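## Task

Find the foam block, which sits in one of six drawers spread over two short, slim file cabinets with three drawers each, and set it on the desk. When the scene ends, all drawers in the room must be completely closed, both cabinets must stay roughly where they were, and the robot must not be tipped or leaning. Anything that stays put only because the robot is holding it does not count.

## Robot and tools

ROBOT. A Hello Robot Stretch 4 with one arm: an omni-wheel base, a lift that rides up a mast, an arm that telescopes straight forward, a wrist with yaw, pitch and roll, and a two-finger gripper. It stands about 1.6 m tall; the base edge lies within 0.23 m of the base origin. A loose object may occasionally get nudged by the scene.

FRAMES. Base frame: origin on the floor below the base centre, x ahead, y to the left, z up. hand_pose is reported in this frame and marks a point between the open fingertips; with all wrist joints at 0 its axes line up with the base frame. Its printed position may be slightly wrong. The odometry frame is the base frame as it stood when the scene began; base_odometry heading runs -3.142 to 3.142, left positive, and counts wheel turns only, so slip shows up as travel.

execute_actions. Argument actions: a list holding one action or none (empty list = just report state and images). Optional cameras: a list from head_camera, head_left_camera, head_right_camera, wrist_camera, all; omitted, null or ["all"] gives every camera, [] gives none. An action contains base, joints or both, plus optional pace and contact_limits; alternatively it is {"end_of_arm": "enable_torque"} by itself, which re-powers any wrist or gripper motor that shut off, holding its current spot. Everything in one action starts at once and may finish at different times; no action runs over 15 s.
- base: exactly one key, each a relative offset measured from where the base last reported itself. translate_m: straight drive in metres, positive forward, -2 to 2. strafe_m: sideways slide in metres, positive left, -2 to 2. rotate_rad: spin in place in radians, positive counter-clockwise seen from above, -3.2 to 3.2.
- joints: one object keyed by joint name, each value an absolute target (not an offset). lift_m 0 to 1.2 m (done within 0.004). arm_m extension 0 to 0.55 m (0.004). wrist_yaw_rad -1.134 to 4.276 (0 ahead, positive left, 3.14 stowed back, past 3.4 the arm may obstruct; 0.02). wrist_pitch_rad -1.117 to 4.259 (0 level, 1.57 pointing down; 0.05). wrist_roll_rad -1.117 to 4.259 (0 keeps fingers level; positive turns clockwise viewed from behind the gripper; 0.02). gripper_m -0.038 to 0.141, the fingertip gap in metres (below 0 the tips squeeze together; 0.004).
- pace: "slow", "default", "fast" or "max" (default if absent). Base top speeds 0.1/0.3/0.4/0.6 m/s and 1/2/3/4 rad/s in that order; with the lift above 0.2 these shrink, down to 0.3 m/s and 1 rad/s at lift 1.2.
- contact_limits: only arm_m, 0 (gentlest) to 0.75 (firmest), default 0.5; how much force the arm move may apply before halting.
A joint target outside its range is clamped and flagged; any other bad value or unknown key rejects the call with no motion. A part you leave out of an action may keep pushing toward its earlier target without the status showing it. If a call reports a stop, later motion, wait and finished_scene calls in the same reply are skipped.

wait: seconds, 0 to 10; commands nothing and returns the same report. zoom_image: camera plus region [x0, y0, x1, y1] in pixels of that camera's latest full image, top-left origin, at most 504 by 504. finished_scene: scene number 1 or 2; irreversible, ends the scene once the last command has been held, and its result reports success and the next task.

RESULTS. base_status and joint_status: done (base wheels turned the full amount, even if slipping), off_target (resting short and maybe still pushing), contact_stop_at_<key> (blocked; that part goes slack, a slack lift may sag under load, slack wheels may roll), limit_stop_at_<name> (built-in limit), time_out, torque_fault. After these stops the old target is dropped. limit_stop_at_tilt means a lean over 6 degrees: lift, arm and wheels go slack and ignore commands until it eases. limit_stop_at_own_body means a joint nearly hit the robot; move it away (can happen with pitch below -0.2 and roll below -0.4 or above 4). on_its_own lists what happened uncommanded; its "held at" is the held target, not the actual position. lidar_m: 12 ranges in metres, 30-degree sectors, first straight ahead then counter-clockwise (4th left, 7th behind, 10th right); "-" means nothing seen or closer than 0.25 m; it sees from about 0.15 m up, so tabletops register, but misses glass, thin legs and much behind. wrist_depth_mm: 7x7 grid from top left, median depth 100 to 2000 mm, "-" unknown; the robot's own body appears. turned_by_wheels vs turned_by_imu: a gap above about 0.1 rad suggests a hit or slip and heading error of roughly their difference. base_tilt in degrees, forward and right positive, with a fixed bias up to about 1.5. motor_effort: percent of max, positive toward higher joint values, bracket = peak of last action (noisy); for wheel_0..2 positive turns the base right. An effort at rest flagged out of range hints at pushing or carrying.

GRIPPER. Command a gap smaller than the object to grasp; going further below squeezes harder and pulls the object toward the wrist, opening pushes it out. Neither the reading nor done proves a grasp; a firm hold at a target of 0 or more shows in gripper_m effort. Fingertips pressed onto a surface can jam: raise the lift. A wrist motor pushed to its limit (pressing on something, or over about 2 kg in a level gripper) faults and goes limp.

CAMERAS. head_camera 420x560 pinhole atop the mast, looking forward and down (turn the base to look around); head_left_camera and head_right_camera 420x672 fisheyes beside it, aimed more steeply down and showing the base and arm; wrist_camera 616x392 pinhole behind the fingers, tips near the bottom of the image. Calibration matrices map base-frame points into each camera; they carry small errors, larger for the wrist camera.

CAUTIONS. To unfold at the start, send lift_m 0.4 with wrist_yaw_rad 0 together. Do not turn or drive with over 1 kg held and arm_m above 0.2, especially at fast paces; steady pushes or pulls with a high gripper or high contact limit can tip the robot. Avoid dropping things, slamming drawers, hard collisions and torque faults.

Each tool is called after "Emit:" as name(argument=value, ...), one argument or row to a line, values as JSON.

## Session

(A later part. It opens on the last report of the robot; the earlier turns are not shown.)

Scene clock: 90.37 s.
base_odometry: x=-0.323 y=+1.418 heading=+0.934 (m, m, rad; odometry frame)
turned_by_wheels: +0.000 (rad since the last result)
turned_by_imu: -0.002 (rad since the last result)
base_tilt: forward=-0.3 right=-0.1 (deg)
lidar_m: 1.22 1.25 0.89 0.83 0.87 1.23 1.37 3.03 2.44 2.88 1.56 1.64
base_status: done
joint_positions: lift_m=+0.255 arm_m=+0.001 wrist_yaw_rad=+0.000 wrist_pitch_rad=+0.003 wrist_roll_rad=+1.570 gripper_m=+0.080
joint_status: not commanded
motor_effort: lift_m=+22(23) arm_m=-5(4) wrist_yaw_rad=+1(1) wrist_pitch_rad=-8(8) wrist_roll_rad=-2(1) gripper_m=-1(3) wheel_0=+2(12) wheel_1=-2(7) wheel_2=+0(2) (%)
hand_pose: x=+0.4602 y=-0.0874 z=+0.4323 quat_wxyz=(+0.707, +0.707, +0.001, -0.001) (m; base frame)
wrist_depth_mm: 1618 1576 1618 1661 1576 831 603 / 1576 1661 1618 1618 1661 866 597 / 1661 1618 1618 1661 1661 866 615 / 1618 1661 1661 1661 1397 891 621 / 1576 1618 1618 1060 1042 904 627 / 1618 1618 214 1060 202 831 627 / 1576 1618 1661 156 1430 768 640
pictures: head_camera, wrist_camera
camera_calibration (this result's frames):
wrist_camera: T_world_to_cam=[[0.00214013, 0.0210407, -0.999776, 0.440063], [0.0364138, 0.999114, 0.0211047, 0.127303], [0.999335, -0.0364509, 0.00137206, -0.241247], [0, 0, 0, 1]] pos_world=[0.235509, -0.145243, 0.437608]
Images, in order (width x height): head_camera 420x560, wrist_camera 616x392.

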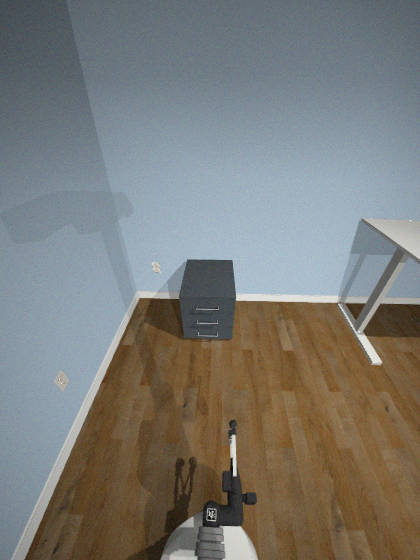

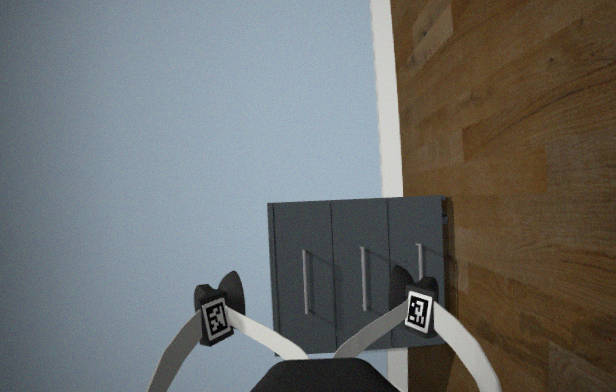

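Emit:
execute_actions(
  actions=[
    {"base":{"strafe_m":0.14}},
  ],
  cameras=[],
)

Emit:
execute_actions(
  actions=[
    {"base":{"translate_m":0.58},"joints":{"arm_m":0.1,"lift_m":0.26}},
  ],
  cameras=["wrist_camera"],
)

Scene clock: 93.43 s.
base_odometry: x=-0.435 y=+1.501 heading=+0.934 (m, m, rad; odometry frame)
turned_by_wheels: +0.000 (rad since the last result)
turned_by_imu: +0.000 (rad since the last result)
base_tilt: forward=-0.3 right=-0.1 (deg)
lidar_m: 1.24 1.03 0.73 0.70 0.73 1.00 1.22 3.01 2.57 2.91 1.70 1.87
base_status: done
joint_positions: lift_m=+0.255 arm_m=+0.001 wrist_yaw_rad=+0.000 wrist_pitch_rad=+0.003 wrist_roll_rad=+1.570 gripper_m=+0.080
joint_status: not commanded
motor_effort: lift_m=+22(22) arm_m=-5(4) wrist_yaw_rad=+1(1) wrist_pitch_rad=-9(9) wrist_roll_rad=-1(1) gripper_m=+1(2) wheel_0=+0(7) wheel_1=-1(6) wheel_2=+0(2) (%)
hand_pose: x=+0.4602 y=-0.0874 z=+0.4323 quat_wxyz=(+0.707, +0.707, +0.001, -0.001) (m; base frame)
wrist_depth_mm: 1618 1618 1618 1661 1618 831 597 / 1618 1618 1618 1661 1661 854 597 / 1618 1661 1576 1576 1308 866 609 / 1661 1618 1576 1042 1060 866 627 / 1576 1618 1618 1078 1042 891 621 / 1618 1537 215 1661 202 842 621 / 1661 1618 1618 156 1576 768 640
pictures: none
No camera images: the call's "cameras" was empty. Leave "cameras" out to get every camera's image.

Scene clock: 96.87 s.
base_odometry: x=-0.090 y=+1.967 heading=+0.934 (m, m, rad; odometry frame)
turned_by_wheels: +0.000 (rad since the last result)
turned_by_imu: +0.000 (rad since the last result)
base_tilt: forward=-0.3 right=-0.1 (deg)
lidar_m: 0.66 1.01 0.74 0.70 0.74 1.02 1.81 3.63 2.82 1.89 1.38 0.70
base_status: done
joint_positions: lift_m=+0.260 arm_m=+0.099 wrist_yaw_rad=+0.000 wrist_pitch_rad=+0.003 wrist_roll_rad=+1.570 gripper_m=+0.080
joint_status: all done
motor_effort: lift_m=+22(22) arm_m=+5(12) wrist_yaw_rad=+1(2) wrist_pitch_rad=-8(9) wrist_roll_rad=-1(1) gripper_m=-5(0) wheel_0=+1(6) wheel_1=+1(4) wheel_2=+1(7) (%)
hand_pose: x=+0.5586 y=-0.0874 z=+0.4373 quat_wxyz=(+0.707, +0.707, +0.001, -0.001) (m; base frame)
wrist_depth_mm: 917 904 917 946 946 842 603 / 931 904 362 364 366 366 368 / 931 917 364 364 366 368 368 / 917 917 359 362 364 366 368 / 917 917 359 362 362 362 364 / 917 917 214 359 201 362 362 / 904 904 357 156 362 362 362
pictures: wrist_camera
camera_calibration (this result's frames):
wrist_camera: T_world_to_cam=[[0.00218584, 0.0210406, -0.999776, 0.444826], [0.0364661, 0.999112, 0.0211063, 0.123601], [0.999332, -0.0365041, 0.00141663, -0.339558], [0, 0, 0, 1]] pos_world=[0.333852, -0.145246, 0.442598]
Images, in order (width x height): wrist_camera 616x392.

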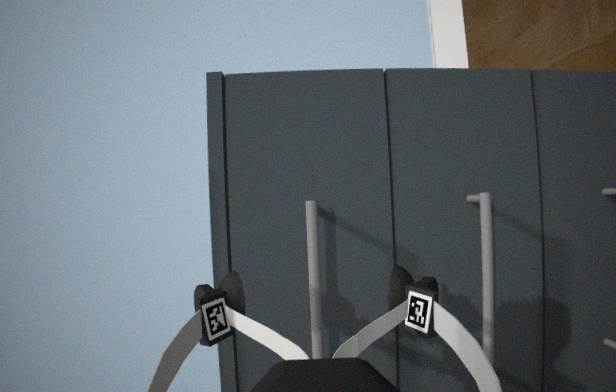

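Emit:
execute_actions(
  actions=[
    {"joints":{"arm_m":0.208},"contact_limits":{"arm_m":0.2}},
  ],
  cameras=[],
)

Emit:
execute_actions(
  actions=[
    {"joints":{"gripper_m":-0.02}},
  ],
  cameras=[],
)

Emit:
execute_actions(
  actions=[
    {"base":{"translate_m":-0.28},"pace":"slow"},
  ],
  cameras=["head_camera"],
)

Emit:
zoom_image(
  camera="head_camera",
  region=[160,270,300,410],
)

Scene clock: 100.57 s.
base_odometry: x=-0.090 y=+1.967 heading=+0.934 (m, m, rad; odometry frame)
turned_by_wheels: +0.000 (rad since the last result)
turned_by_imu: +0.001 (rad since the last result)
base_tilt: forward=-0.3 right=-0.1 (deg)
lidar_m: 0.63 1.05 0.73 0.71 0.73 1.03 1.79 3.64 2.81 1.88 1.39 0.71
base_status: not commanded
joint_positions: lift_m=+0.260 arm_m=+0.207 wrist_yaw_rad=+0.000 wrist_pitch_rad=+0.002 wrist_roll_rad=+1.570 gripper_m=+0.080
joint_status: all done
motor_effort: lift_m=+22(23) arm_m=+5(4) wrist_yaw_rad=+1(1) wrist_pitch_rad=-9(9) wrist_roll_rad=-1(1) gripper_m=+0(3) wheel_0=+1(2) wheel_1=+1(2) wheel_2=+1(1) (%)
contact_limits: arm_m 0.2
hand_pose: x=+0.6665 y=-0.0874 z=+0.4373 quat_wxyz=(+0.707, +0.707, +0.001, -0.001) (m; base frame)
wrist_depth_mm: 820 820 255 256 257 258 - / 809 809 254 255 255 257 257 / 809 831 252 254 255 256 258 / 809 809 251 252 255 254 256 / 809 820 251 252 254 255 257 / 809 809 214 251 202 254 254 / 798 809 249 156 252 253 -
pictures: none
No camera images: the call's "cameras" was empty. Leave "cameras" out to get every camera's image.

Scene clock: 102.30 s.
base_odometry: x=-0.090 y=+1.967 heading=+0.934 (m, m, rad; odometry frame)
turned_by_wheels: +0.000 (rad since the last result)
turned_by_imu: +0.001 (rad since the last result)
base_tilt: forward=-0.3 right=-0.1 (deg)
lidar_m: 0.63 1.09 0.75 0.71 0.76 1.03 1.80 3.64 2.82 1.91 1.37 0.72
base_status: not commanded
joint_positions: lift_m=+0.260 arm_m=+0.207 wrist_yaw_rad=+0.001 wrist_pitch_rad=+0.004 wrist_roll_rad=+1.570 gripper_m=-0.019
joint_status: all done
motor_effort: lift_m=+22(23) arm_m=+3(5) wrist_yaw_rad=-2(2) wrist_pitch_rad=-12(14) wrist_roll_rad=-1(1) gripper_m=-16(19) wheel_0=+2(2) wheel_1=+1(1) wheel_2=+1(1) (%)
hand_pose: x=+0.6669 y=-0.0871 z=+0.4368 quat_wxyz=(+0.707, +0.707, +0.002, -0.001) (m; base frame)
wrist_depth_mm: 809 809 250 252 252 257 - / 820 831 249 250 251 258 258 / 809 820 249 250 251 255 258 / 809 809 247 248 249 256 256 / 809 809 248 247 250 254 256 / 798 809 246 207 185 254 255 / 809 798 246 212 248 253 -
pictures: none
No camera images: the call's "cameras" was empty. Leave "cameras" out to get every camera's image.

Scene clock: 106.40 s.
base_odometry: x=-0.257 y=+1.742 heading=+0.933 (m, m, rad; odometry frame)
turned_by_wheels: -0.001 (rad since the last result)
turned_by_imu: +0.000 (rad since the last result)
base_tilt: forward=-0.3 right=-0.1 (deg)
lidar_m: 0.63 1.03 0.76 0.69 0.73 1.03 1.51 3.32 2.68 3.00 1.51 0.69
base_status: done
joint_positions: lift_m=+0.260 arm_m=+0.207 wrist_yaw_rad=-0.006 wrist_pitch_rad=+0.004 wrist_roll_rad=+1.570 gripper_m=-0.019
joint_status: not commanded
on_its_own: wrist_yaw_rad is at rest, and its effort (+18) is outside its rest range (-13 to +13)
motor_effort: lift_m=+23(22) arm_m=+3(3) wrist_yaw_rad=+18(18) wrist_pitch_rad=-13(13) wrist_roll_rad=-1(2) gripper_m=-17(18) wheel_0=-7(9) wheel_1=-4(4) wheel_2=-2(7) (%)
hand_pose: x=+0.6663 y=-0.0891 z=+0.4368 quat_wxyz=(+0.707, +0.707, -0.001, -0.004) (m; base frame)
wrist_depth_mm: 1078 1078 250 253 254 831 603 / 1098 1098 250 252 252 842 597 / 1118 1118 249 251 251 549 559 / 1098 1118 248 249 249 549 554 / 1098 1078 246 248 250 544 539 / 1078 1098 245 208 186 535 539 / 1060 1078 243 210 247 535 539
pictures: head_camera
Images, in order (width x height): head_camera 420x560.

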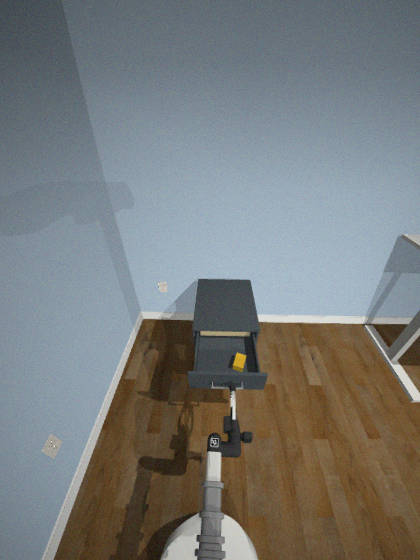

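Region (160, 270, 300, 410) of head_camera's 420x560 image, scaled by 3.600, with more detail than that image has.

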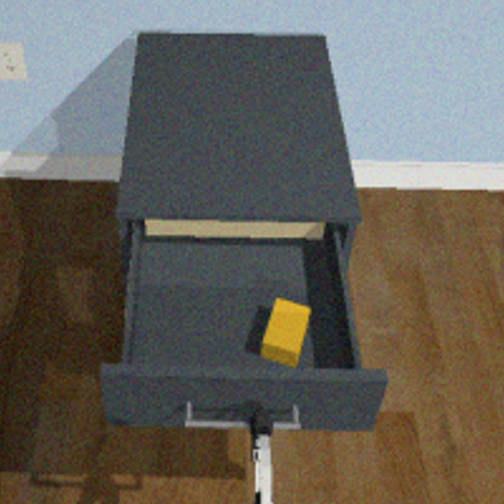

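Emit:
execute_actions(
  actions=[
    {"joints":{"gripper_m":0.1}},
  ],
  cameras=[],
)

Emit:
execute_actions(
  actions=[
    {"joints":{"arm_m":0.1}},
  ],
  cameras=[],
)

Emit:
execute_actions(
  actions=[
    {"joints":{"lift_m":0.75,"wrist_pitch_rad":1.57,"wrist_roll_rad":0}},
  ],
  cameras=[],
)

Emit:
execute_actions(
  actions=[
    {"base":{"translate_m":0.2},"joints":{"arm_m":0.4}},
  ],
  cameras=["wrist_camera"],
)

Scene clock: 112.30 s.
base_odometry: x=-0.257 y=+1.742 heading=+0.934 (m, m, rad; odometry frame)
turned_by_wheels: +0.001 (rad since the last result)
turned_by_imu: +0.003 (rad since the last result)
base_tilt: forward=-0.3 right=-0.1 (deg)
lidar_m: 0.66 1.06 0.75 0.72 0.72 1.02 1.53 3.32 2.70 2.99 1.51 0.71
base_status: not commanded
joint_positions: lift_m=+0.260 arm_m=+0.207 wrist_yaw_rad=+0.000 wrist_pitch_rad=+0.003 wrist_roll_rad=+1.570 gripper_m=+0.100
joint_status: all done
motor_effort: lift_m=+22(22) arm_m=+4(3) wrist_yaw_rad=+2(20) wrist_pitch_rad=-10(13) wrist_roll_rad=-2(1) gripper_m=-1(15) wheel_0=-2(7) wheel_1=-2(4) wheel_2=+0(2) (%)
hand_pose: x=+0.6668 y=-0.0875 z=+0.4372 quat_wxyz=(+0.707, +0.707, +0.001, -0.001) (m; base frame)
wrist_depth_mm: 1098 1138 256 254 256 842 603 / 1078 1098 253 254 255 854 609 / 1098 1098 254 255 255 544 554 / 1098 1098 251 252 255 544 549 / 1098 1078 251 252 254 539 544 / 1078 1078 214 249 216 539 544 / 1078 1098 252 152 252 535 544
pictures: none
No camera images: the call's "cameras" was empty. Leave "cameras" out to get every camera's image.

Scene clock: 113.63 s.
base_odometry: x=-0.257 y=+1.742 heading=+0.934 (m, m, rad; odometry frame)
turned_by_wheels: +0.000 (rad since the last result)
turned_by_imu: +0.001 (rad since the last result)
base_tilt: forward=-0.3 right=-0.1 (deg)
lidar_m: 0.65 1.06 0.72 0.69 0.72 1.02 1.53 3.33 2.70 3.01 1.51 0.72
base_status: not commanded
joint_positions: lift_m=+0.260 arm_m=+0.101 wrist_yaw_rad=+0.000 wrist_pitch_rad=+0.003 wrist_roll_rad=+1.570 gripper_m=+0.100
joint_status: all done
motor_effort: lift_m=+23(22) arm_m=-5(9) wrist_yaw_rad=+1(2) wrist_pitch_rad=-8(10) wrist_roll_rad=-1(1) gripper_m=-5(3) wheel_0=-2(2) wheel_1=-2(2) wheel_2=+0(0) (%)
hand_pose: x=+0.5602 y=-0.0874 z=+0.4372 quat_wxyz=(+0.707, +0.707, +0.001, -0.001) (m; base frame)
wrist_depth_mm: 1205 1205 1229 1205 1229 842 609 / 1205 1229 1205 364 1229 866 609 / 1229 1229 1229 362 647 654 609 / 1229 1182 1205 359 647 668 621 / 1205 1205 1205 359 609 654 634 / 1205 1205 214 357 216 640 627 / 1182 1182 1229 152 359 654 640
pictures: none
No camera images: the call's "cameras" was empty. Leave "cameras" out to get every camera's image.

Scene clock: 116.53 s.
base_odometry: x=-0.257 y=+1.742 heading=+0.934 (m, m, rad; odometry frame)
turned_by_wheels: +0.000 (rad since the last result)
turned_by_imu: +0.001 (rad since the last result)
base_tilt: forward=-0.3 right=-0.1 (deg)
lidar_m: 0.64 1.05 0.76 0.69 0.74 1.03 1.52 3.32 2.69 3.00 1.52 0.72
base_status: not commanded
joint_positions: lift_m=+0.750 arm_m=+0.101 wrist_yaw_rad=+0.000 wrist_pitch_rad=+1.570 wrist_roll_rad=+0.000 gripper_m=+0.100
joint_status: all done
motor_effort: lift_m=+23(26) arm_m=-4(4) wrist_yaw_rad=+2(1) wrist_pitch_rad=-1(6) wrist_roll_rad=-1(7) gripper_m=-2(3) wheel_0=-2(2) wheel_1=-2(2) wheel_2=+0(0) (%)
hand_pose: x=+0.2720 y=-0.0874 z=+0.6395 quat_wxyz=(+0.707, +0.000, +0.707, +0.000) (m; base frame)
wrist_depth_mm: 866 878 866 866 866 854 878 / 866 866 866 891 866 878 866 / 866 878 878 878 866 866 854 / 878 866 866 878 854 866 866 / 878 866 878 866 891 866 854 / 878 866 214 661 216 878 866 / 878 878 647 148 866 866 904
pictures: none
No camera images: the call's "cameras" was empty. Leave "cameras" out to get every camera's image.

Scene clock: 118.60 s.
base_odometry: x=-0.138 y=+1.903 heading=+0.934 (m, m, rad; odometry frame)
turned_by_wheels: +0.000 (rad since the last result)
turned_by_imu: +0.001 (rad since the last result)
base_tilt: forward=-0.3 right=-0.1 (deg)
lidar_m: 0.44 0.49 0.74 0.71 0.75 1.02 1.71 3.53 2.79 2.27 1.43 0.48
base_status: done
joint_positions: lift_m=+0.750 arm_m=+0.399 wrist_yaw_rad=+0.000 wrist_pitch_rad=+1.570 wrist_roll_rad=+0.000 gripper_m=+0.100
joint_status: all done
motor_effort: lift_m=+23(23) arm_m=+4(8) wrist_yaw_rad=+1(1) wrist_pitch_rad=+0(1) wrist_roll_rad=-1(1) gripper_m=-2(1) wheel_0=+2(4) wheel_1=+1(5) wheel_2=+1(9) (%)
hand_pose: x=+0.5704 y=-0.0874 z=+0.6395 quat_wxyz=(+0.707, +0.000, +0.707, +0.000) (m; base frame)
wrist_depth_mm: 343 343 342 347 377 854 866 / 891 488 492 496 488 866 866 / 878 492 492 488 488 866 866 / 866 488 496 496 492 866 878 / 866 496 496 492 496 866 866 / 878 418 214 399 216 402 878 / 891 866 866 148 866 866 878
pictures: wrist_camera
camera_calibration (this result's frames):
wrist_camera: T_world_to_cam=[[-0.0215787, -0.999756, -0.00472599, -0.0650727], [-0.999064, 0.0217406, -0.0373994, 0.661544], [0.037493, 0.00391453, -0.999289, 0.840463], [0, 0, 0, 1]] pos_world=[0.628009, -0.0827292, 0.864299]
Images, in order (width x height): wrist_camera 616x392.

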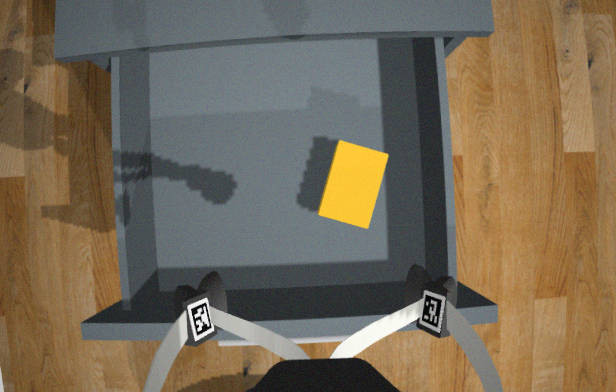

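Emit:
execute_actions(
  actions=[
    {"base":{"strafe_m":-0.05},"joints":{"arm_m":0.49,"wrist_roll_rad":0.27,"lift_m":0.6}},
  ],
  cameras=["wrist_camera"],
)

Scene clock: 122.10 s.
base_odometry: x=-0.098 y=+1.873 heading=+0.934 (m, m, rad; odometry frame)
turned_by_wheels: +0.000 (rad since the last result)
turned_by_imu: +0.002 (rad since the last result)
base_tilt: forward=-0.3 right=-0.1 (deg)
lidar_m: 0.45 0.51 0.80 0.73 0.79 1.09 1.73 3.53 2.74 2.28 1.35 0.51
base_status: done
joint_positions: lift_m=+0.600 arm_m=+0.489 wrist_yaw_rad=+0.000 wrist_pitch_rad=+1.570 wrist_roll_rad=+0.270 gripper_m=+0.100
joint_status: all done
motor_effort: lift_m=+17(21) arm_m=+5(4) wrist_yaw_rad=+1(0) wrist_pitch_rad=-2(0) wrist_roll_rad=+1(3) gripper_m=+0(2) wheel_0=-1(9) wheel_1=+0(9) wheel_2=+1(3) (%)
hand_pose: x=+0.6603 y=-0.0874 z=+0.4900 quat_wxyz=(+0.701, +0.095, +0.700, -0.095) (m; base frame)
wrist_depth_mm: 193 192 192 193 192 723 723 / 192 193 192 342 322 732 723 / 193 202 342 340 340 715 715 / 343 342 342 343 342 715 723 / 342 342 343 297 342 723 723 / 343 343 214 297 217 715 723 / 338 342 343 148 343 336 723
pictures: wrist_camera
camera_calibration (this result's frames):
wrist_camera: T_world_to_cam=[[-0.28714, -0.957876, -0.0049331, 0.115272], [-0.957173, 0.28712, -0.0371771, 0.741192], [0.0370274, -0.00595318, -0.999297, 0.687086], [0, 0, 0, 1]] pos_world=[0.717107, -0.0983047, 0.714727]
Images, in order (width x height): wrist_camera 616x392.

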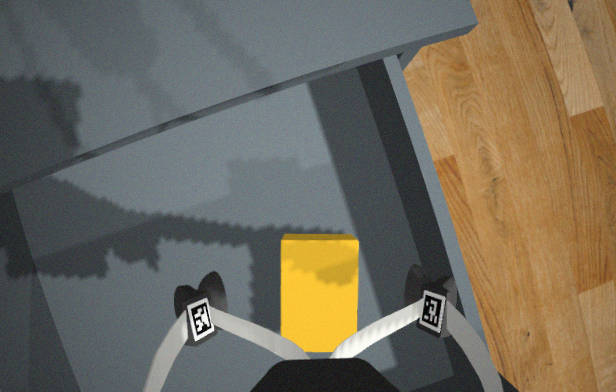

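Emit:
execute_actions(
  actions=[
    {"joints":{"lift_m":0.505}},
  ],
  cameras=[],
)

Emit:
execute_actions(
  actions=[
    {"joints":{"gripper_m":0.03}},
  ],
  cameras=[],
)

Emit:
execute_actions(
  actions=[
    {"joints":{"lift_m":1.0}},
  ],
  cameras=[],
)

Emit:
execute_actions(
  actions=[
    {"base":{"strafe_m":-1.5},"joints":{"arm_m":0.2}},
  ],
  cameras=["head_camera","wrist_camera"],
)

Scene clock: 126.67 s.
base_odometry: x=-0.098 y=+1.873 heading=+0.934 (m, m, rad; odometry frame)
turned_by_wheels: +0.000 (rad since the last result)
turned_by_imu: +0.002 (rad since the last result)
base_tilt: forward=-0.3 right=-0.1 (deg)
lidar_m: 0.45 0.49 0.82 0.76 0.78 1.08 1.73 3.54 2.73 2.27 1.38 0.50
base_status: not commanded
joint_positions: lift_m=+0.505 arm_m=+0.489 wrist_yaw_rad=+0.000 wrist_pitch_rad=+1.570 wrist_roll_rad=+0.270 gripper_m=+0.100
joint_status: all done
motor_effort: lift_m=+18(20) arm_m=+5(5) wrist_yaw_rad=+1(1) wrist_pitch_rad=-1(1) wrist_roll_rad=+1(1) gripper_m=+0(2) wheel_0=-1(1) wheel_1=+0(0) wheel_2=+0(1) (%)
hand_pose: x=+0.6603 y=-0.0874 z=+0.3949 quat_wxyz=(+0.701, +0.095, +0.700, -0.095) (m; base frame)
wrist_depth_mm: - 106 245 246 215 615 621 / 246 246 246 247 246 621 627 / 245 246 246 246 247 185 621 / 247 247 247 247 247 183 621 / 246 246 247 236 247 193 621 / 247 247 213 202 202 189 621 / 247 248 247 148 246 200 -
pictures: none
No camera images: the call's "cameras" was empty. Leave "cameras" out to get every camera's image.

Scene clock: 128.20 s.
base_odometry: x=-0.098 y=+1.873 heading=+0.934 (m, m, rad; odometry frame)
turned_by_wheels: +0.000 (rad since the last result)
turned_by_imu: +0.001 (rad since the last result)
base_tilt: forward=-0.3 right=-0.1 (deg)
lidar_m: 0.46 0.48 0.81 0.75 0.79 1.10 1.72 3.55 2.74 2.29 1.37 0.50
base_status: not commanded
joint_positions: lift_m=+0.505 arm_m=+0.489 wrist_yaw_rad=+0.000 wrist_pitch_rad=+1.570 wrist_roll_rad=+0.270 gripper_m=+0.030
joint_status: all done
motor_effort: lift_m=+18(18) arm_m=+5(4) wrist_yaw_rad=+1(1) wrist_pitch_rad=+0(2) wrist_roll_rad=+0(1) gripper_m=-16(17) wheel_0=-1(1) wheel_1=+0(0) wheel_2=+1(1) (%)
hand_pose: x=+0.6603 y=-0.0874 z=+0.3949 quat_wxyz=(+0.701, +0.095, +0.700, -0.095) (m; base frame)
wrist_depth_mm: - 106 246 246 215 627 627 / 245 246 247 245 247 621 615 / 247 246 246 245 246 186 615 / 245 247 246 247 247 183 627 / 245 246 246 247 247 193 627 / 247 247 193 193 191 198 621 / 248 248 247 193 247 183 -
pictures: none
No camera images: the call's "cameras" was empty. Leave "cameras" out to get every camera's image.

Scene clock: 131.13 s.
base_odometry: x=-0.098 y=+1.873 heading=+0.934 (m, m, rad; odometry frame)
turned_by_wheels: +0.000 (rad since the last result)
turned_by_imu: +0.001 (rad since the last result)
base_tilt: forward=-0.3 right=-0.1 (deg)
lidar_m: 0.44 0.51 0.81 0.76 0.79 1.09 1.73 3.53 2.73 2.27 1.36 0.48
base_status: not commanded
joint_positions: lift_m=+1.000 arm_m=+0.489 wrist_yaw_rad=+0.000 wrist_pitch_rad=+1.570 wrist_roll_rad=+0.270 gripper_m=+0.030
joint_status: all done
motor_effort: lift_m=+23(21) arm_m=+5(5) wrist_yaw_rad=+1(1) wrist_pitch_rad=-1(1) wrist_roll_rad=+1(0) gripper_m=-17(16) wheel_0=-1(1) wheel_1=+0(0) wheel_2=+0(0) (%)
hand_pose: x=+0.6603 y=-0.0874 z=+0.8895 quat_wxyz=(+0.701, +0.095, +0.700, -0.095) (m; base frame)
wrist_depth_mm: 750 585 591 597 1138 1118 1118 / 1118 603 591 591 1118 1138 1138 / 1138 597 597 591 1138 1138 1138 / 1098 597 750 741 1138 1098 1138 / 1160 1118 750 741 1118 1138 1118 / 1118 1138 193 192 192 1138 1138 / 1118 1138 621 193 1118 1118 1118
pictures: none
No camera images: the call's "cameras" was empty. Leave "cameras" out to get every camera's image.

Scene clock: 137.47 s.
base_odometry: x=+1.108 y=+0.982 heading=+0.934 (m, m, rad; odometry frame)
turned_by_wheels: +0.000 (rad since the last result)
turned_by_imu: +0.010 (rad since the last result)
base_tilt: forward=-0.3 right=-0.1 (deg)
lidar_m: 0.55 0.58 1.38 2.25 2.33 2.50 3.47 1.57 1.52 1.43 0.76 0.59
base_status: done
joint_positions: lift_m=+1.000 arm_m=+0.201 wrist_yaw_rad=+0.000 wrist_pitch_rad=+1.570 wrist_roll_rad=+0.270 gripper_m=+0.030
joint_status: all done
motor_effort: lift_m=+22(23) arm_m=-5(7) wrist_yaw_rad=+1(0) wrist_pitch_rad=-1(1) wrist_roll_rad=+0(1) gripper_m=-15(14) wheel_0=+0(10) wheel_1=+1(13) wheel_2=+1(0) (%)
hand_pose: x=+0.3719 y=-0.0874 z=+0.8896 quat_wxyz=(+0.701, +0.095, +0.700, -0.095) (m; base frame)
wrist_depth_mm: 1138 1118 1138 1118 1118 1118 1118 / 1118 1118 1160 1118 1138 1118 1138 / 1098 1118 1138 1138 1138 1160 1138 / 1138 1138 1118 1118 1118 1098 1118 / 1098 1098 1138 1138 1118 1138 1138 / 1118 1138 192 193 192 1138 1138 / 1138 1098 1042 192 931 1138 1138
pictures: head_camera, wrist_camera
camera_calibration (this result's frames):
wrist_camera: T_world_to_cam=[[-0.287415, -0.957793, -0.00493414, 0.0345566], [-0.95709, 0.287396, -0.03718, 0.480042], [0.0370288, -0.00596367, -0.999296, 1.09712], [0, 0, 0, 1]] pos_world=[0.42875, -0.0983211, 1.11436]
Images, in order (width x height): head_camera 420x560, wrist_camera 616x392.

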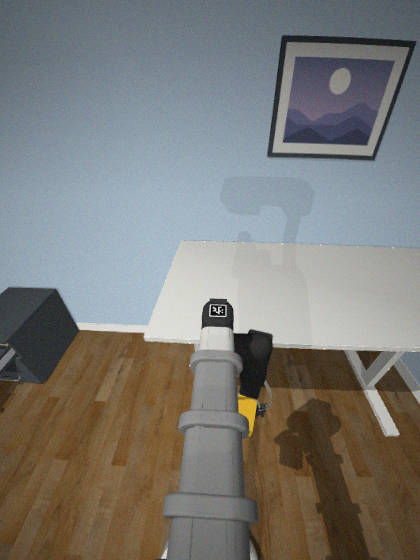

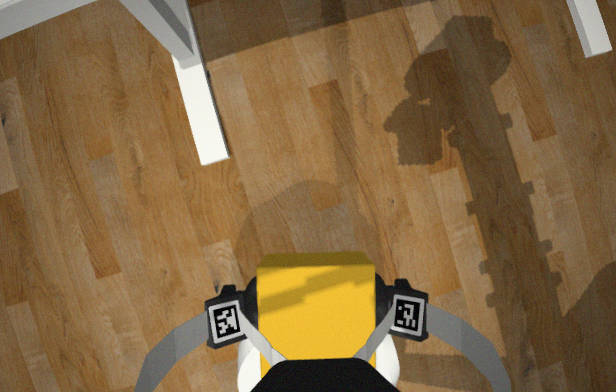

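Emit:
execute_actions(
  actions=[
    {"joints":{"lift_m":1.2}},
  ],
  cameras=[],
)

Emit:
execute_actions(
  actions=[
    {"joints":{"arm_m":0.55},"contact_limits":{"arm_m":0.15}},
  ],
  cameras=[],
)

Scene clock: 141.07 s.
base_odometry: x=+1.108 y=+0.982 heading=+0.934 (m, m, rad; odometry frame)
turned_by_wheels: +0.000 (rad since the last result)
turned_by_imu: +0.001 (rad since the last result)
base_tilt: forward=-0.3 right=-0.1 (deg)
lidar_m: 0.55 0.59 1.40 2.27 2.34 2.50 3.48 1.55 1.52 1.45 0.80 0.57
base_status: not commanded
joint_positions: lift_m=+1.200 arm_m=+0.201 wrist_yaw_rad=+0.000 wrist_pitch_rad=+1.570 wrist_roll_rad=+0.270 gripper_m=+0.030
joint_status: all done
motor_effort: lift_m=+23(24) arm_m=-4(4) wrist_yaw_rad=+1(1) wrist_pitch_rad=-1(1) wrist_roll_rad=+0(0) gripper_m=-17(13) wheel_0=+1(0) wheel_1=+1(1) wheel_2=+1(1) (%)
hand_pose: x=+0.3719 y=-0.0874 z=+1.0895 quat_wxyz=(+0.701, +0.095, +0.700, -0.095) (m; base frame)
wrist_depth_mm: 366 362 364 364 382 1308 1336 / 364 364 377 1308 1308 1308 1308 / 382 1308 1366 1336 1308 1336 1308 / 1308 1397 1366 1308 1366 1308 1336 / 1336 1308 1366 1336 1308 1336 1336 / 1308 1336 193 192 192 1336 1336 / 1336 1366 1336 192 1336 1366 1308
pictures: none
No camera images: the call's "cameras" was empty. Leave "cameras" out to get every camera's image.

Scene clock: 143.20 s.
base_odometry: x=+1.108 y=+0.982 heading=+0.934 (m, m, rad; odometry frame)
turned_by_wheels: +0.000 (rad since the last result)
turned_by_imu: +0.001 (rad since the last result)
base_tilt: forward=-0.3 right=-0.1 (deg)
lidar_m: 0.54 0.58 1.37 2.28 2.37 2.50 3.51 1.57 1.53 1.45 0.77 0.57
base_status: not commanded
joint_positions: lift_m=+1.200 arm_m=+0.546 wrist_yaw_rad=+0.000 wrist_pitch_rad=+1.570 wrist_roll_rad=+0.270 gripper_m=+0.030
joint_status: all done
joint sent to its limit — the command would take arm_m past its upper limit, so that joint was sent only as far as its limit.
motor_effort: lift_m=+23(23) arm_m=+5(6) wrist_yaw_rad=+1(1) wrist_pitch_rad=-1(1) wrist_roll_rad=+0(0) gripper_m=-15(16) wheel_0=+0(1) wheel_1=+1(1) wheel_2=+1(1) (%)
contact_limits: arm_m 0.15
hand_pose: x=+0.7176 y=-0.0874 z=+1.0895 quat_wxyz=(+0.701, +0.095, +0.700, -0.095) (m; base frame)
wrist_depth_mm: 362 364 364 366 366 362 364 / 362 362 359 362 362 366 364 / 362 364 364 366 362 366 364 / 366 362 364 366 366 366 364 / 366 364 366 366 368 364 364 / 364 364 192 192 193 366 366 / 364 364 368 192 366 364 1336
pictures: none
No camera images: the call's "cameras" was empty. Leave "cameras" out to get every camera's image.

Emit:
execute_actions(
  actions=[
    {"joints":{"lift_m":1.085}},
  ],
  cameras=[],
)

Emit:
execute_actions(
  actions=[
    {"joints":{"gripper_m":0.1}},
  ],
  cameras=[],
)

Emit:
execute_actions(
  actions=[
    {"joints":{"lift_m":1.18}},
  ],
  cameras=[],
)

Emit:
execute_actions(
  actions=[
    {"base":{"translate_m":-0.15},"joints":{"arm_m":0}},
  ],
  cameras=["head_camera"],
)

Emit:
execute_actions(
  actions=[
    {"base":{"strafe_m":1.55},"joints":{"lift_m":0.26,"wrist_pitch_rad":0,"wrist_roll_rad":1.57,"gripper_m":0.08}},
  ],
  cameras=["wrist_camera"],
)

Scene clock: 149.20 s.
base_odometry: x=+1.108 y=+0.982 heading=+0.934 (m, m, rad; odometry frame)
turned_by_wheels: +0.000 (rad since the last result)
turned_by_imu: +0.002 (rad since the last result)
base_tilt: forward=-0.3 right=-0.1 (deg)
lidar_m: 0.53 0.58 1.39 2.26 2.37 2.50 3.46 1.58 1.51 1.46 0.79 0.60
base_status: not commanded
joint_positions: lift_m=+1.085 arm_m=+0.546 wrist_yaw_rad=+0.000 wrist_pitch_rad=+1.570 wrist_roll_rad=+0.270 gripper_m=+0.030
joint_status: all done
motor_effort: lift_m=+17(21) arm_m=+5(5) wrist_yaw_rad=+1(1) wrist_pitch_rad=-1(0) wrist_roll_rad=+0(0) gripper_m=-16(14) wheel_0=+0(0) wheel_1=+2(1) wheel_2=+1(1) (%)
hand_pose: x=+0.7176 y=-0.0874 z=+0.9750 quat_wxyz=(+0.701, +0.095, +0.700, -0.095) (m; base frame)
wrist_depth_mm: 247 247 248 247 247 248 - / 247 247 247 247 248 248 247 / 246 247 248 249 247 249 249 / 247 248 248 249 249 248 248 / 247 249 248 250 250 249 248 / 248 248 192 193 192 249 248 / 250 249 249 193 249 250 -
pictures: none
No camera images: the call's "cameras" was empty. Leave "cameras" out to get every camera's image.

Scene clock: 150.73 s.
base_odometry: x=+1.108 y=+0.982 heading=+0.934 (m, m, rad; odometry frame)
turned_by_wheels: +0.000 (rad since the last result)
turned_by_imu: +0.001 (rad since the last result)
base_tilt: forward=-0.3 right=-0.1 (deg)
lidar_m: 0.54 0.59 1.38 2.25 2.37 2.51 3.48 1.52 1.52 1.44 0.79 0.61
base_status: not commanded
joint_positions: lift_m=+1.085 arm_m=+0.546 wrist_yaw_rad=+0.000 wrist_pitch_rad=+1.570 wrist_roll_rad=+0.270 gripper_m=+0.100
joint_status: all done
motor_effort: lift_m=+18(17) arm_m=+5(5) wrist_yaw_rad=+1(1) wrist_pitch_rad=+0(0) wrist_roll_rad=-1(0) gripper_m=-1(14) wheel_0=+0(1) wheel_1=+1(1) wheel_2=+1(1) (%)
hand_pose: x=+0.7176 y=-0.0874 z=+0.9750 quat_wxyz=(+0.701, +0.095, +0.700, -0.095) (m; base frame)
wrist_depth_mm: 246 248 248 247 249 248 - / 248 248 247 247 248 248 248 / 248 248 249 248 248 248 248 / 248 248 248 248 248 249 250 / 249 248 248 236 248 249 250 / 248 249 214 203 202 249 250 / 249 249 248 148 249 251 -
pictures: none
No camera images: the call's "cameras" was empty. Leave "cameras" out to get every camera's image.

Scene clock: 152.13 s.
base_odometry: x=+1.108 y=+0.982 heading=+0.934 (m, m, rad; odometry frame)
turned_by_wheels: +0.000 (rad since the last result)
turned_by_imu: +0.001 (rad since the last result)
base_tilt: forward=-0.3 right=-0.1 (deg)
lidar_m: 0.52 0.56 1.38 2.27 2.38 2.50 3.47 1.56 1.52 1.45 0.80 0.58
base_status: not commanded
joint_positions: lift_m=+1.180 arm_m=+0.546 wrist_yaw_rad=+0.000 wrist_pitch_rad=+1.570 wrist_roll_rad=+0.270 gripper_m=+0.100
joint_status: all done
motor_effort: lift_m=+23(24) arm_m=+5(5) wrist_yaw_rad=+1(0) wrist_pitch_rad=-1(0) wrist_roll_rad=+0(0) gripper_m=+0(4) wheel_0=+1(1) wheel_1=+1(1) wheel_2=+0(1) (%)
hand_pose: x=+0.7176 y=-0.0874 z=+1.0695 quat_wxyz=(+0.701, +0.095, +0.700, -0.095) (m; base frame)
wrist_depth_mm: 342 342 342 342 343 342 340 / 343 342 343 342 343 343 343 / 342 342 342 343 343 342 345 / 343 345 342 340 345 343 347 / 345 342 342 298 345 345 343 / 343 343 214 300 216 345 343 / 343 345 343 148 345 343 1336
pictures: none
No camera images: the call's "cameras" was empty. Leave "cameras" out to get every camera's image.

Scene clock: 154.80 s.
base_odometry: x=+1.019 y=+0.861 heading=+0.934 (m, m, rad; odometry frame)
turned_by_wheels: +0.000 (rad since the last result)
turned_by_imu: +0.001 (rad since the last result)
base_tilt: forward=-0.3 right=-0.1 (deg)
lidar_m: 0.68 0.74 1.47 2.27 2.36 2.52 3.30 1.42 1.53 1.45 1.02 0.75
base_status: done
joint_positions: lift_m=+1.180 arm_m=+0.001 wrist_yaw_rad=+0.000 wrist_pitch_rad=+1.570 wrist_roll_rad=+0.270 gripper_m=+0.100
joint_status: all done
motor_effort: lift_m=+23(23) arm_m=-5(9) wrist_yaw_rad=+1(0) wrist_pitch_rad=-1(2) wrist_roll_rad=+0(0) gripper_m=-1(0) wheel_0=+0(5) wheel_1=-1(12) wheel_2=-2(7) (%)
hand_pose: x=+0.1719 y=-0.0874 z=+1.0695 quat_wxyz=(+0.701, +0.095, +0.700, -0.095) (m; base frame)
wrist_depth_mm: 1366 1281 1308 1281 1308 1281 1308 / 1308 1308 1308 1308 1281 1336 1281 / 1336 1308 1366 1308 1308 1308 1336 / 1281 1336 1308 1308 1308 1336 1336 / 1281 1281 1308 1118 1281 1308 1308 / 1308 1336 214 1118 216 1308 1308 / 1366 1308 1281 148 1336 1308 1308
pictures: head_camera
Images, in order (width x height): head_camera 420x560.

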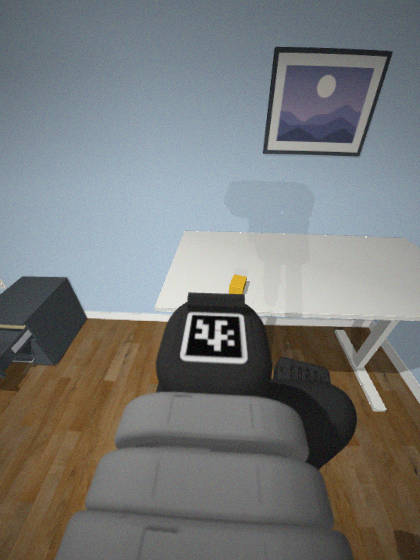

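Scene clock: 161.30 s.
base_odometry: x=-0.227 y=+1.782 heading=+0.934 (m, m, rad; odometry frame)
turned_by_wheels: +0.000 (rad since the last result)
turned_by_imu: -0.004 (rad since the last result)
base_tilt: forward=-0.3 right=-0.1 (deg)
lidar_m: 0.57 1.05 0.74 0.71 0.72 1.01 1.57 3.39 2.71 2.90 1.48 0.65
base_status: done
joint_positions: lift_m=+0.260 arm_m=+0.001 wrist_yaw_rad=+0.000 wrist_pitch_rad=+0.003 wrist_roll_rad=+1.570 gripper_m=+0.080
joint_status: all done
motor_effort: lift_m=+18(17) arm_m=-5(5) wrist_yaw_rad=+1(1) wrist_pitch_rad=-9(14) wrist_roll_rad=+0(5) gripper_m=-1(3) wheel_0=+2(10) wheel_1=-1(12) wheel_2=-1(3) (%)
hand_pose: x=+0.4602 y=-0.0874 z=+0.4375 quat_wxyz=(+0.707, +0.707, +0.001, -0.001) (m; base frame)
wrist_depth_mm: 1255 1255 1255 1308 1308 842 615 / 1281 1255 1255 415 1281 878 603 / 1229 1255 1281 413 699 707 621 / 1255 1255 1281 410 699 699 627 / 1229 1255 1281 407 668 699 627 / 1255 1255 214 413 201 699 634 / 1255 1281 1255 156 699 732 647
pictures: wrist_camera
camera_calibration (this result's frames):
wrist_camera: T_world_to_cam=[[0.00177284, 0.0205328, -0.999788, 0.445404], [0.0363922, 0.999126, 0.0205837, 0.127424], [0.999336, -0.036421, 0.00102406, -0.241094], [0, 0, 0, 1]] pos_world=[0.235507, -0.145239, 0.442934]
Images, in order (width x height): wrist_camera 616x392.

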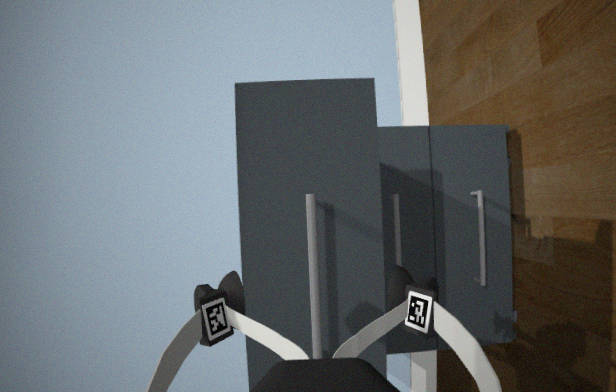

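Tips contact at depth ~0.235; closed face at 0.70 → arm 0.465.

Emit:
execute_actions(
  actions=[
    {"joints":{"arm_m":0.468},"pace":"slow","contact_limits":{"arm_m":0.3}},
  ],
  cameras=[],
)

Emit:
execute_actions(
  actions=[
    {"joints":{"arm_m":0.35}},
  ],
  cameras=["wrist_camera"],
)

Scene clock: 168.57 s.
base_odometry: x=-0.227 y=+1.782 heading=+0.934 (m, m, rad; odometry frame)
turned_by_wheels: +0.000 (rad since the last result)
turned_by_imu: +0.003 (rad since the last result)
base_tilt: forward=-0.3 right=-0.1 (deg)
lidar_m: 0.90 1.02 0.74 0.70 0.75 1.03 1.58 3.39 2.72 2.91 1.47 0.99
base_status: not commanded
joint_positions: lift_m=+0.260 arm_m=+0.466 wrist_yaw_rad=-0.002 wrist_pitch_rad=+0.000 wrist_roll_rad=+1.570 gripper_m=+0.080
joint_status: all done
motor_effort: lift_m=+18(18) arm_m=+10(11) wrist_yaw_rad=+6(19) wrist_pitch_rad=-1(9) wrist_roll_rad=+0(0) gripper_m=-1(3) wheel_0=+4(4) wheel_1=+4(3) wheel_2=-4(8) (%)
contact_limits: arm_m 0.3
hand_pose: x=+0.9253 y=-0.0879 z=+0.4384 quat_wxyz=(+0.708, +0.707, -0.001, -0.001) (m; base frame)
wrist_depth_mm: 778 788 246 247 248 248 - / 788 788 244 247 247 248 250 / 778 778 244 247 247 248 248 / 788 798 243 245 244 245 249 / 788 798 242 244 245 245 247 / 778 788 213 244 211 246 247 / 778 778 241 153 244 244 -
pictures: none
No camera images: the call's "cameras" was empty. Leave "cameras" out to get every camera's image.

Scene clock: 169.93 s.
base_odometry: x=-0.227 y=+1.782 heading=+0.934 (m, m, rad; odometry frame)
turned_by_wheels: +0.000 (rad since the last result)
turned_by_imu: +0.000 (rad since the last result)
base_tilt: forward=-0.3 right=-0.1 (deg)
lidar_m: 0.87 1.04 0.74 0.69 0.74 1.03 1.57 3.39 2.73 2.94 1.46 1.00
base_status: not commanded
joint_positions: lift_m=+0.260 arm_m=+0.351 wrist_yaw_rad=+0.000 wrist_pitch_rad=+0.002 wrist_roll_rad=+1.570 gripper_m=+0.080
joint_status: all done
motor_effort: lift_m=+19(18) arm_m=-5(9) wrist_yaw_rad=+1(7) wrist_pitch_rad=-8(8) wrist_roll_rad=+0(1) gripper_m=-1(0) wheel_0=+1(4) wheel_1=+1(3) wheel_2=-2(4) (%)
hand_pose: x=+0.8102 y=-0.0874 z=+0.4377 quat_wxyz=(+0.707, +0.707, +0.001, -0.001) (m; base frame)
wrist_depth_mm: 904 917 904 917 931 842 609 / 904 904 917 364 362 366 368 / 904 904 364 362 364 366 368 / 904 904 357 364 364 366 366 / 904 904 362 359 364 359 368 / 891 904 214 359 200 359 359 / 891 904 355 156 357 359 362
pictures: wrist_camera
camera_calibration (this result's frames):
wrist_camera: T_world_to_cam=[[0.00226336, 0.0205384, -0.999787, 0.444528], [0.0364918, 0.999121, 0.0206073, 0.114623], [0.999331, -0.0365306, 0.00151188, -0.5911], [0, 0, 0, 1]] pos_world=[0.585515, -0.145246, 0.442964]
Images, in order (width x height): wrist_camera 616x392.

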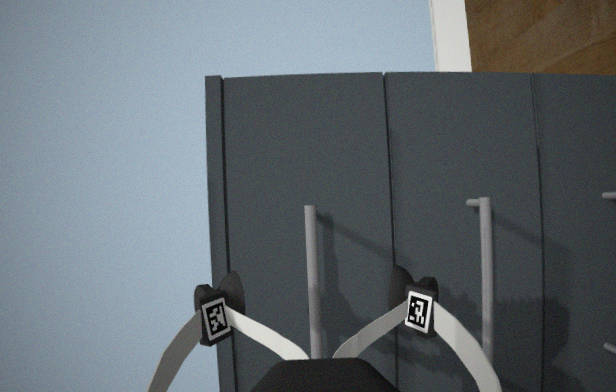

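Emit:
finished_scene(
  scene=1,
)

The scene is finished: the task was done.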